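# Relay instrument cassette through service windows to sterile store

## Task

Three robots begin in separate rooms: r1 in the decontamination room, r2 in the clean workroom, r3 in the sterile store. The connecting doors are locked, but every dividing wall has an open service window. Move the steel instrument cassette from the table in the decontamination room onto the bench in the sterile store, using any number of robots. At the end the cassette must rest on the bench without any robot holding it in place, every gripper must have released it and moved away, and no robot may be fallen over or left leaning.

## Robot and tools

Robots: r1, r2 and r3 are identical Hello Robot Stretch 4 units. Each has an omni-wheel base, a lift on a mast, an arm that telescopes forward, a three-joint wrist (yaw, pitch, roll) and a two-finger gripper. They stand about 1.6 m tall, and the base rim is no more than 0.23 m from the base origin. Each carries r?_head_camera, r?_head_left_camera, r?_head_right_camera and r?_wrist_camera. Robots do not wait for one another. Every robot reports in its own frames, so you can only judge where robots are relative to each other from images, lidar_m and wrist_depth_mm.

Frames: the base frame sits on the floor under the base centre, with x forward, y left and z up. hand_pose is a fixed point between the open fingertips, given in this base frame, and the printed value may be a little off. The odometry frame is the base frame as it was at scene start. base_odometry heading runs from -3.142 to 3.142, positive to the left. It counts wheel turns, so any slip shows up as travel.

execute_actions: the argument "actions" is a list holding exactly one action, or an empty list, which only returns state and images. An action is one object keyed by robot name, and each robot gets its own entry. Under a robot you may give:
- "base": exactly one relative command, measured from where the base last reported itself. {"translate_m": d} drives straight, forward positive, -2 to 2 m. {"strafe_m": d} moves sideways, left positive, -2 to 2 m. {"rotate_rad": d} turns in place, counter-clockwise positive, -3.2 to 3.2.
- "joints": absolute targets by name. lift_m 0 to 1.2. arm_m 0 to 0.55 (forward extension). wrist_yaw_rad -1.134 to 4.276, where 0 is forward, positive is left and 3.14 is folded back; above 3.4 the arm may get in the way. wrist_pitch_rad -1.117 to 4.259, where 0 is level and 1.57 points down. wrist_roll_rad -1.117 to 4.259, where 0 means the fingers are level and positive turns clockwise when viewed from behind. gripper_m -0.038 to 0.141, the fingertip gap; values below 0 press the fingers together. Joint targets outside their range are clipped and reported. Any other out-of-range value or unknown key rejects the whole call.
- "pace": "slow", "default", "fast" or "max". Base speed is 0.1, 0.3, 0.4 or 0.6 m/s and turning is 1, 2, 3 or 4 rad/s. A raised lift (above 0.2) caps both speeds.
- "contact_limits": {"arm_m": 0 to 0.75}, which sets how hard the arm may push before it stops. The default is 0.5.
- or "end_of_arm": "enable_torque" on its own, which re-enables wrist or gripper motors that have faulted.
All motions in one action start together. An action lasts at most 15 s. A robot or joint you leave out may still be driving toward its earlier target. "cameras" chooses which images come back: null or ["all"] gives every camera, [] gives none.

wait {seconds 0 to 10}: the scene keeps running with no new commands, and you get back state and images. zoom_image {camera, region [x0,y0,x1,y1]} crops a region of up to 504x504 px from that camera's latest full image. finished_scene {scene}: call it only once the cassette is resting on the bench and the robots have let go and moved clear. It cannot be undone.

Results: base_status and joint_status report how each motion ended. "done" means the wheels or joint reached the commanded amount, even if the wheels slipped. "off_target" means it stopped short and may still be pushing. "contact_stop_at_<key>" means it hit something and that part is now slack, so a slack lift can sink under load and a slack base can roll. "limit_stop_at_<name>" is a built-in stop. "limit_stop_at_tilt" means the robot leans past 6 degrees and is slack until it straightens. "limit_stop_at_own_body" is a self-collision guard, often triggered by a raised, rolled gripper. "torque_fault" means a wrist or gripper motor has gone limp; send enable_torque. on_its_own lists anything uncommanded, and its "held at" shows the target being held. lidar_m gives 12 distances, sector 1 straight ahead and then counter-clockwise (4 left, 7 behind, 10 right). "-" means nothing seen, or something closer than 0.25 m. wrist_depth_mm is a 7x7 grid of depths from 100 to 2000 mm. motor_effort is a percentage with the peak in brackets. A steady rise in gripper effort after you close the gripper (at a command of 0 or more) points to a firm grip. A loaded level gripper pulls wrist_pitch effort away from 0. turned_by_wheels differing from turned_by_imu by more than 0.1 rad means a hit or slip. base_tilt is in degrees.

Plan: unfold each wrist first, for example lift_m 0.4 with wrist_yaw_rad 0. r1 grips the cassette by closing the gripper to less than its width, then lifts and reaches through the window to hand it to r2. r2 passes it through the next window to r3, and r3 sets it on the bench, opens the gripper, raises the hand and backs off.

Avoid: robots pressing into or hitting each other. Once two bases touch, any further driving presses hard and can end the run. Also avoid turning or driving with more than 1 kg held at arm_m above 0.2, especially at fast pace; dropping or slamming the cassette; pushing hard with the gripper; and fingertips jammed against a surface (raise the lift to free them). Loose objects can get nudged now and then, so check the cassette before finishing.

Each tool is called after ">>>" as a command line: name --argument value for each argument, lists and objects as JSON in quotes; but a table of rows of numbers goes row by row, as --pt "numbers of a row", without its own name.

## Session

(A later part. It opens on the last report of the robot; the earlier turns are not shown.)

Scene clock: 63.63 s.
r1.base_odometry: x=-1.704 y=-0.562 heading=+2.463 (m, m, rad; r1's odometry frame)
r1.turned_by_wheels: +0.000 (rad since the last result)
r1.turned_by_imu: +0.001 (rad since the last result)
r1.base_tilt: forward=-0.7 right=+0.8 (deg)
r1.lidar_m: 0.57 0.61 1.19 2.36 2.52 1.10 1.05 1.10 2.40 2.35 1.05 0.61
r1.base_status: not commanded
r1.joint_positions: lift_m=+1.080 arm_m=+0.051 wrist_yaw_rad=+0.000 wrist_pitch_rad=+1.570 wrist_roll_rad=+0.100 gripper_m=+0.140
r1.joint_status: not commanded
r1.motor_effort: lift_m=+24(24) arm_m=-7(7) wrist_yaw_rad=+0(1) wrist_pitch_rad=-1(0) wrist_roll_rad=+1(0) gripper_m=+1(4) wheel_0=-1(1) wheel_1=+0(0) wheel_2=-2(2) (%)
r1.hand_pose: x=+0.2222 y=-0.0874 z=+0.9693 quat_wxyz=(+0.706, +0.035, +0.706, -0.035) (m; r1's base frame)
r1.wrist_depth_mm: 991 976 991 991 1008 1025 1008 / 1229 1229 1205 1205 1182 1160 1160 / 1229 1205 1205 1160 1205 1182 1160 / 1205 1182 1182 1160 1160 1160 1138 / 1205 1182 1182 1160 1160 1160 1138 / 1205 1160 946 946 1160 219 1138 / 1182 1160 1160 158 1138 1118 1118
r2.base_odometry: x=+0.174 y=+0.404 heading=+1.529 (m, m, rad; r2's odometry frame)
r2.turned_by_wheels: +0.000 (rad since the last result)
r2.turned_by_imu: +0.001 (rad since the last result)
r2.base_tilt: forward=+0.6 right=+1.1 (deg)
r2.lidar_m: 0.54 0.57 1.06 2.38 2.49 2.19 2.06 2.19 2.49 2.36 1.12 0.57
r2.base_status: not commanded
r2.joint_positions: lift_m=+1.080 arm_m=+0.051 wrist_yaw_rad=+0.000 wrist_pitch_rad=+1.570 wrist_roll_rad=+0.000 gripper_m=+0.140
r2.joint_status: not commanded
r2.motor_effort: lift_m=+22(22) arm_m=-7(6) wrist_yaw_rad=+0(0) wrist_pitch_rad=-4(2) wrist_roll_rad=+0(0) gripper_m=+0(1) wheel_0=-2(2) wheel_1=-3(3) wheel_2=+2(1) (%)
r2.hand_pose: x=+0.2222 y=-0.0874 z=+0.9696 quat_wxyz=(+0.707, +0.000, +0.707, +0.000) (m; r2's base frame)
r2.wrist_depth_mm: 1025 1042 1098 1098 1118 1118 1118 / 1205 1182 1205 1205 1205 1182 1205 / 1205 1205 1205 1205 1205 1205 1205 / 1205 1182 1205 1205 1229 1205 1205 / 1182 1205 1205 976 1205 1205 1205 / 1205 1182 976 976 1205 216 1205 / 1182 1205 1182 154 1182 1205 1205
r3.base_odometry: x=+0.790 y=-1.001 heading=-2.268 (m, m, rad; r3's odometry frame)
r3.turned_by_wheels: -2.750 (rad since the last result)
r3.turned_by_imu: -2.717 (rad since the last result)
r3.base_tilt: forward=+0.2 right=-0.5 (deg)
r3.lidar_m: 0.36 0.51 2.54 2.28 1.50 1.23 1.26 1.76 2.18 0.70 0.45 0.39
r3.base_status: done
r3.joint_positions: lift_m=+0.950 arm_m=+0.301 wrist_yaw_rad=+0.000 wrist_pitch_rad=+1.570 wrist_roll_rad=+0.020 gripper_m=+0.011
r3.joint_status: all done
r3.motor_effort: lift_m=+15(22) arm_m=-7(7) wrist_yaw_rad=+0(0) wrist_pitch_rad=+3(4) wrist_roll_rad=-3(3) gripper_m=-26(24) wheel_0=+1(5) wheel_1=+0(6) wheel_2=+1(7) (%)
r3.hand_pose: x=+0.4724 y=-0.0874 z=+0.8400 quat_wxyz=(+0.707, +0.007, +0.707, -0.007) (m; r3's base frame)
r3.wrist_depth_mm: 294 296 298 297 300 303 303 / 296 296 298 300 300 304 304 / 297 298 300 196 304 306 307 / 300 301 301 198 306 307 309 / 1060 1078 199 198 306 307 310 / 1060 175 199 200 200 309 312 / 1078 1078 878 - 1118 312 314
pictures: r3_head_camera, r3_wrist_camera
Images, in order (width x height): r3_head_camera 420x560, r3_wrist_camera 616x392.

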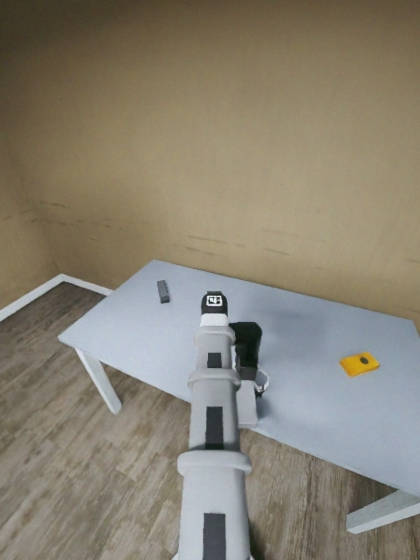

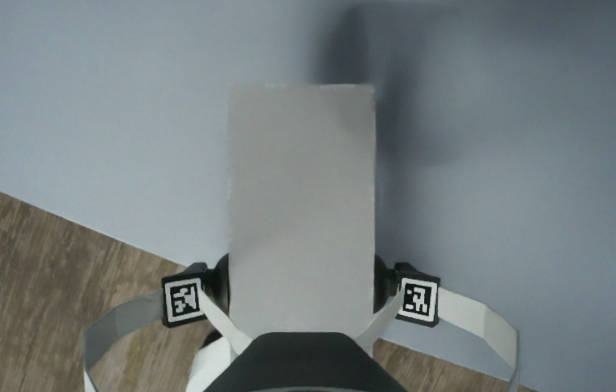

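>>> execute_actions --actions '[{"r3":{"joints":{"arm_m":0.5,"lift_m":0.895},"pace":"fast"}}]' --cameras '[]'

>>> execute_actions --actions '[{"r3":{"joints":{"gripper_m":0.1}}}]' --cameras '[]'

>>> execute_actions --actions '[{"r3":{"base":{"translate_m":-0.25},"joints":{"arm_m":0.05,"lift_m":0.98,"gripper_m":0.13},"pace":"fast"}}]' --cameras '["r3_head_camera"]'

Scene clock: 65.67 s.
r1.base_odometry: x=-1.704 y=-0.562 heading=+2.463 (m, m, rad; r1's odometry frame)
r1.turned_by_wheels: +0.000 (rad since the last result)
r1.turned_by_imu: +0.000 (rad since the last result)
r1.base_tilt: forward=-0.6 right=+0.8 (deg)
r1.lidar_m: 0.57 0.62 1.15 2.37 2.54 1.10 1.04 1.14 2.42 2.35 1.06 0.59
r1.base_status: not commanded
r1.joint_positions: lift_m=+1.080 arm_m=+0.051 wrist_yaw_rad=+0.000 wrist_pitch_rad=+1.570 wrist_roll_rad=+0.100 gripper_m=+0.140
r1.joint_status: not commanded
r1.motor_effort: lift_m=+24(23) arm_m=-7(7) wrist_yaw_rad=+1(2) wrist_pitch_rad=+0(0) wrist_roll_rad=+0(0) gripper_m=-4(4) wheel_0=-1(1) wheel_1=+0(0) wheel_2=-2(2) (%)
r1.hand_pose: x=+0.2222 y=-0.0874 z=+0.9693 quat_wxyz=(+0.706, +0.035, +0.706, -0.035) (m; r1's base frame)
r1.wrist_depth_mm: 976 991 1008 991 1008 1025 991 / 1229 1205 1229 1205 1182 1182 1160 / 1205 1205 1182 1205 1160 1160 1160 / 1205 1229 1205 1182 1160 1160 1138 / 1205 1205 1182 1160 1160 1138 1160 / 1182 1182 976 960 1138 219 1138 / 1182 1182 1138 158 1138 1118 1118
r2.base_odometry: x=+0.174 y=+0.404 heading=+1.529 (m, m, rad; r2's odometry frame)
r2.turned_by_wheels: +0.000 (rad since the last result)
r2.turned_by_imu: +0.001 (rad since the last result)
r2.base_tilt: forward=+0.6 right=+1.0 (deg)
r2.lidar_m: 0.56 0.58 1.06 2.37 2.47 2.19 2.06 2.18 2.49 2.35 1.08 0.58
r2.base_status: not commanded
r2.joint_positions: lift_m=+1.080 arm_m=+0.051 wrist_yaw_rad=+0.000 wrist_pitch_rad=+1.570 wrist_roll_rad=+0.000 gripper_m=+0.140
r2.joint_status: not commanded
r2.motor_effort: lift_m=+22(22) arm_m=-6(6) wrist_yaw_rad=+0(0) wrist_pitch_rad=-3(1) wrist_roll_rad=+0(0) gripper_m=+0(1) wheel_0=-2(2) wheel_1=-3(4) wheel_2=+1(1) (%)
r2.hand_pose: x=+0.2222 y=-0.0874 z=+0.9696 quat_wxyz=(+0.707, +0.000, +0.707, +0.000) (m; r2's base frame)
r2.wrist_depth_mm: 1042 1042 1098 1118 1118 1098 1118 / 1205 1205 1205 1205 1205 1205 1205 / 1205 1205 1205 1205 1205 1205 1205 / 1182 1205 1182 1205 1205 1205 1205 / 1182 1182 1182 976 1182 1182 1205 / 1182 1205 976 976 1182 216 1205 / 1205 1182 1182 154 1205 1182 1182
r3.base_odometry: x=+0.790 y=-1.001 heading=-2.268 (m, m, rad; r3's odometry frame)
r3.turned_by_wheels: +0.000 (rad since the last result)
r3.turned_by_imu: +0.000 (rad since the last result)
r3.base_tilt: forward=+0.2 right=-0.4 (deg)
r3.lidar_m: 0.42 0.52 2.55 2.30 1.54 1.24 1.25 1.77 2.18 0.63 0.44 0.40
r3.base_status: not commanded
r3.joint_positions: lift_m=+0.895 arm_m=+0.499 wrist_yaw_rad=+0.000 wrist_pitch_rad=+1.570 wrist_roll_rad=+0.020 gripper_m=+0.011
r3.joint_status: all done
r3.motor_effort: lift_m=+15(15) arm_m=+7(7) wrist_yaw_rad=-1(0) wrist_pitch_rad=+0(1) wrist_roll_rad=-2(1) gripper_m=-25(25) wheel_0=+1(1) wheel_1=+0(0) wheel_2=+1(1) (%)
r3.hand_pose: x=+0.6700 y=-0.0874 z=+0.7850 quat_wxyz=(+0.707, +0.007, +0.707, -0.007) (m; r3's base frame)
r3.wrist_depth_mm: 239 241 242 244 244 245 247 / 241 242 243 244 246 247 248 / 242 244 245 196 248 248 251 / 245 244 245 197 249 250 252 / 245 246 198 198 248 252 253 / 247 175 198 199 200 252 255 / 249 250 251 - 254 254 255
pictures: none
No camera images: the call's "cameras" was empty. Leave "cameras" out to get every camera's image.

Scene clock: 67.37 s.
r1.base_odometry: x=-1.704 y=-0.562 heading=+2.463 (m, m, rad; r1's odometry frame)
r1.turned_by_wheels: +0.000 (rad since the last result)
r1.turned_by_imu: +0.000 (rad since the last result)
r1.base_tilt: forward=-0.7 right=+0.9 (deg)
r1.lidar_m: 0.57 0.60 1.21 2.37 2.53 1.10 1.05 1.11 2.43 2.36 1.05 0.62
r1.base_status: not commanded
r1.joint_positions: lift_m=+1.080 arm_m=+0.051 wrist_yaw_rad=+0.000 wrist_pitch_rad=+1.570 wrist_roll_rad=+0.100 gripper_m=+0.140
r1.joint_status: not commanded
r1.motor_effort: lift_m=+23(24) arm_m=-7(7) wrist_yaw_rad=+0(0) wrist_pitch_rad=+0(0) wrist_roll_rad=-1(0) gripper_m=+0(1) wheel_0=-1(2) wheel_1=+0(0) wheel_2=-2(2) (%)
r1.hand_pose: x=+0.2222 y=-0.0874 z=+0.9693 quat_wxyz=(+0.706, +0.035, +0.706, -0.035) (m; r1's base frame)
r1.wrist_depth_mm: 1008 991 991 1008 991 1008 1025 / 1229 1205 1229 1182 1182 1182 1160 / 1229 1205 1229 1182 1160 1160 1138 / 1229 1182 1182 1182 1160 1160 1160 / 1182 1182 1182 1160 1138 1160 1160 / 1182 1182 960 960 1138 220 1118 / 1182 1138 1182 158 1138 1138 1118
r2.base_odometry: x=+0.174 y=+0.404 heading=+1.529 (m, m, rad; r2's odometry frame)
r2.turned_by_wheels: +0.000 (rad since the last result)
r2.turned_by_imu: +0.001 (rad since the last result)
r2.base_tilt: forward=+0.6 right=+1.0 (deg)
r2.lidar_m: 0.55 0.57 1.05 2.38 2.45 2.17 2.09 2.16 2.46 2.35 1.10 0.58
r2.base_status: not commanded
r2.joint_positions: lift_m=+1.080 arm_m=+0.051 wrist_yaw_rad=+0.000 wrist_pitch_rad=+1.570 wrist_roll_rad=+0.000 gripper_m=+0.140
r2.joint_status: not commanded
r2.motor_effort: lift_m=+23(22) arm_m=-7(6) wrist_yaw_rad=+0(1) wrist_pitch_rad=-4(2) wrist_roll_rad=+0(1) gripper_m=+1(0) wheel_0=-2(2) wheel_1=-3(3) wheel_2=+1(1) (%)
r2.hand_pose: x=+0.2222 y=-0.0874 z=+0.9696 quat_wxyz=(+0.707, +0.000, +0.707, +0.000) (m; r2's base frame)
r2.wrist_depth_mm: 1042 1060 1098 1098 1118 1098 1118 / 1205 1229 1205 1229 1205 1205 1205 / 1182 1205 1182 1205 1205 1205 1205 / 1205 1182 1205 1205 1205 1205 1205 / 1205 1205 1182 976 1205 1205 1205 / 1205 1182 960 976 1205 217 1205 / 1205 1182 1182 154 1182 1182 1205
r3.base_odometry: x=+0.790 y=-1.001 heading=-2.268 (m, m, rad; r3's odometry frame)
r3.turned_by_wheels: +0.000 (rad since the last result)
r3.turned_by_imu: +0.000 (rad since the last result)
r3.base_tilt: forward=+0.2 right=-0.4 (deg)
r3.lidar_m: 0.42 0.54 2.53 2.30 1.51 1.24 1.26 1.75 2.18 0.69 0.44 0.40
r3.base_status: not commanded
r3.joint_positions: lift_m=+0.895 arm_m=+0.499 wrist_yaw_rad=+0.000 wrist_pitch_rad=+1.570 wrist_roll_rad=+0.020 gripper_m=+0.100
r3.joint_status: all done
r3.motor_effort: lift_m=+15(15) arm_m=+7(7) wrist_yaw_rad=+0(1) wrist_pitch_rad=+1(1) wrist_roll_rad=+1(1) gripper_m=+0(25) wheel_0=+1(1) wheel_1=+0(0) wheel_2=+1(1) (%)
r3.hand_pose: x=+0.6699 y=-0.0874 z=+0.7850 quat_wxyz=(+0.707, +0.007, +0.707, -0.007) (m; r3's base frame)
r3.wrist_depth_mm: 241 241 242 244 245 248 248 / 242 242 244 245 247 249 249 / 243 243 246 214 249 249 250 / 246 247 247 216 250 251 253 / 246 247 225 218 251 252 254 / 248 248 217 219 220 254 256 / 249 250 250 - 254 255 257
pictures: none
No camera images: the call's "cameras" was empty. Leave "cameras" out to get every camera's image.

Scene clock: 69.40 s.
r1.base_odometry: x=-1.704 y=-0.562 heading=+2.463 (m, m, rad; r1's odometry frame)
r1.turned_by_wheels: +0.000 (rad since the last result)
r1.turned_by_imu: +0.000 (rad since the last result)
r1.base_tilt: forward=-0.6 right=+0.8 (deg)
r1.lidar_m: 0.57 0.62 1.19 2.37 2.51 1.07 1.05 1.11 2.43 2.37 1.07 0.58
r1.base_status: not commanded
r1.joint_positions: lift_m=+1.080 arm_m=+0.051 wrist_yaw_rad=+0.000 wrist_pitch_rad=+1.570 wrist_roll_rad=+0.100 gripper_m=+0.140
r1.joint_status: not commanded
r1.motor_effort: lift_m=+24(24) arm_m=-7(7) wrist_yaw_rad=+1(0) wrist_pitch_rad=+0(1) wrist_roll_rad=+0(0) gripper_m=-2(2) wheel_0=-1(1) wheel_1=+0(0) wheel_2=-2(2) (%)
r1.hand_pose: x=+0.2222 y=-0.0874 z=+0.9693 quat_wxyz=(+0.706, +0.035, +0.706, -0.035) (m; r1's base frame)
r1.wrist_depth_mm: 991 991 991 991 1008 1008 1008 / 1205 1255 1229 1205 1182 1182 1182 / 1205 1205 1205 1182 1182 1160 1160 / 1205 1205 1182 1160 1160 1160 1160 / 1205 1205 1182 1160 1138 1160 1160 / 1182 1182 976 960 1138 219 1118 / 1160 1160 1160 158 1138 1138 1118
r2.base_odometry: x=+0.174 y=+0.404 heading=+1.529 (m, m, rad; r2's odometry frame)
r2.turned_by_wheels: +0.000 (rad since the last result)
r2.turned_by_imu: +0.001 (rad since the last result)
r2.base_tilt: forward=+0.6 right=+1.0 (deg)
r2.lidar_m: 0.53 0.56 1.05 2.39 2.47 2.17 2.08 2.18 2.46 2.36 1.09 0.58
r2.base_status: not commanded
r2.joint_positions: lift_m=+1.080 arm_m=+0.051 wrist_yaw_rad=+0.000 wrist_pitch_rad=+1.570 wrist_roll_rad=+0.000 gripper_m=+0.140
r2.joint_status: not commanded
r2.motor_effort: lift_m=+23(22) arm_m=-7(7) wrist_yaw_rad=-1(0) wrist_pitch_rad=-3(3) wrist_roll_rad=+0(0) gripper_m=+0(1) wheel_0=-2(2) wheel_1=-3(3) wheel_2=+1(1) (%)
r2.hand_pose: x=+0.2222 y=-0.0874 z=+0.9696 quat_wxyz=(+0.707, +0.000, +0.707, +0.000) (m; r2's base frame)
r2.wrist_depth_mm: 1042 1060 1078 1098 1118 1098 1118 / 1205 1205 1205 1182 1205 1229 1205 / 1205 1205 1205 1205 1205 1205 1205 / 1182 1205 1182 1205 1205 1229 1205 / 1205 1205 1205 976 1205 1205 1205 / 1205 1182 976 976 1205 217 1182 / 1182 1182 1205 154 1205 1182 1205
r3.base_odometry: x=+0.950 y=-0.809 heading=-2.269 (m, m, rad; r3's odometry frame)
r3.turned_by_wheels: +0.000 (rad since the last result)
r3.turned_by_imu: +0.001 (rad since the last result)
r3.base_tilt: forward=+0.2 right=-0.4 (deg)
r3.lidar_m: 0.61 0.82 2.64 1.94 1.13 0.98 1.03 1.48 2.07 2.11 0.68 0.63
r3.base_status: done
r3.joint_positions: lift_m=+0.980 arm_m=+0.051 wrist_yaw_rad=+0.000 wrist_pitch_rad=+1.570 wrist_roll_rad=+0.020 gripper_m=+0.130
r3.joint_status: all done
r3.motor_effort: lift_m=+22(24) arm_m=-7(7) wrist_yaw_rad=+1(1) wrist_pitch_rad=+2(2) wrist_roll_rad=-1(1) gripper_m=+0(2) wheel_0=-1(5) wheel_1=+0(6) wheel_2=-2(9) (%)
r3.hand_pose: x=+0.2222 y=-0.0874 z=+0.8694 quat_wxyz=(+0.707, +0.007, +0.707, -0.007) (m; r3's base frame)
r3.wrist_depth_mm: 1078 1078 1098 1098 1098 1118 1118 / 1060 1098 1078 1098 1098 1118 878 / 1078 1098 1098 1118 1098 1118 1118 / 1098 1098 1118 1118 1118 1118 1118 / 1118 1078 891 891 1118 1138 1138 / 1098 1098 891 904 1118 1138 1138 / 1138 1118 1118 - 1118 1138 1138
pictures: r3_head_camera
Images, in order (width x height): r3_head_camera 420x560.

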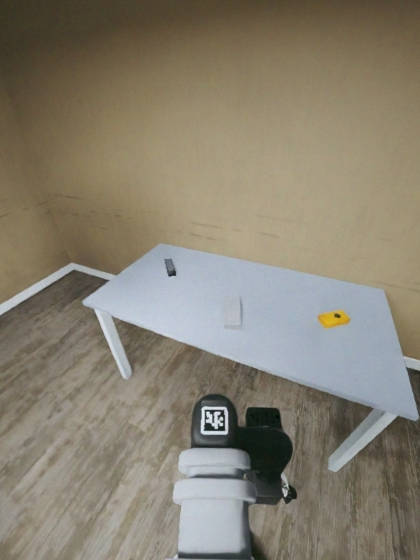

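>>> finished_scene --scene 2

The scene is finished: the task was done.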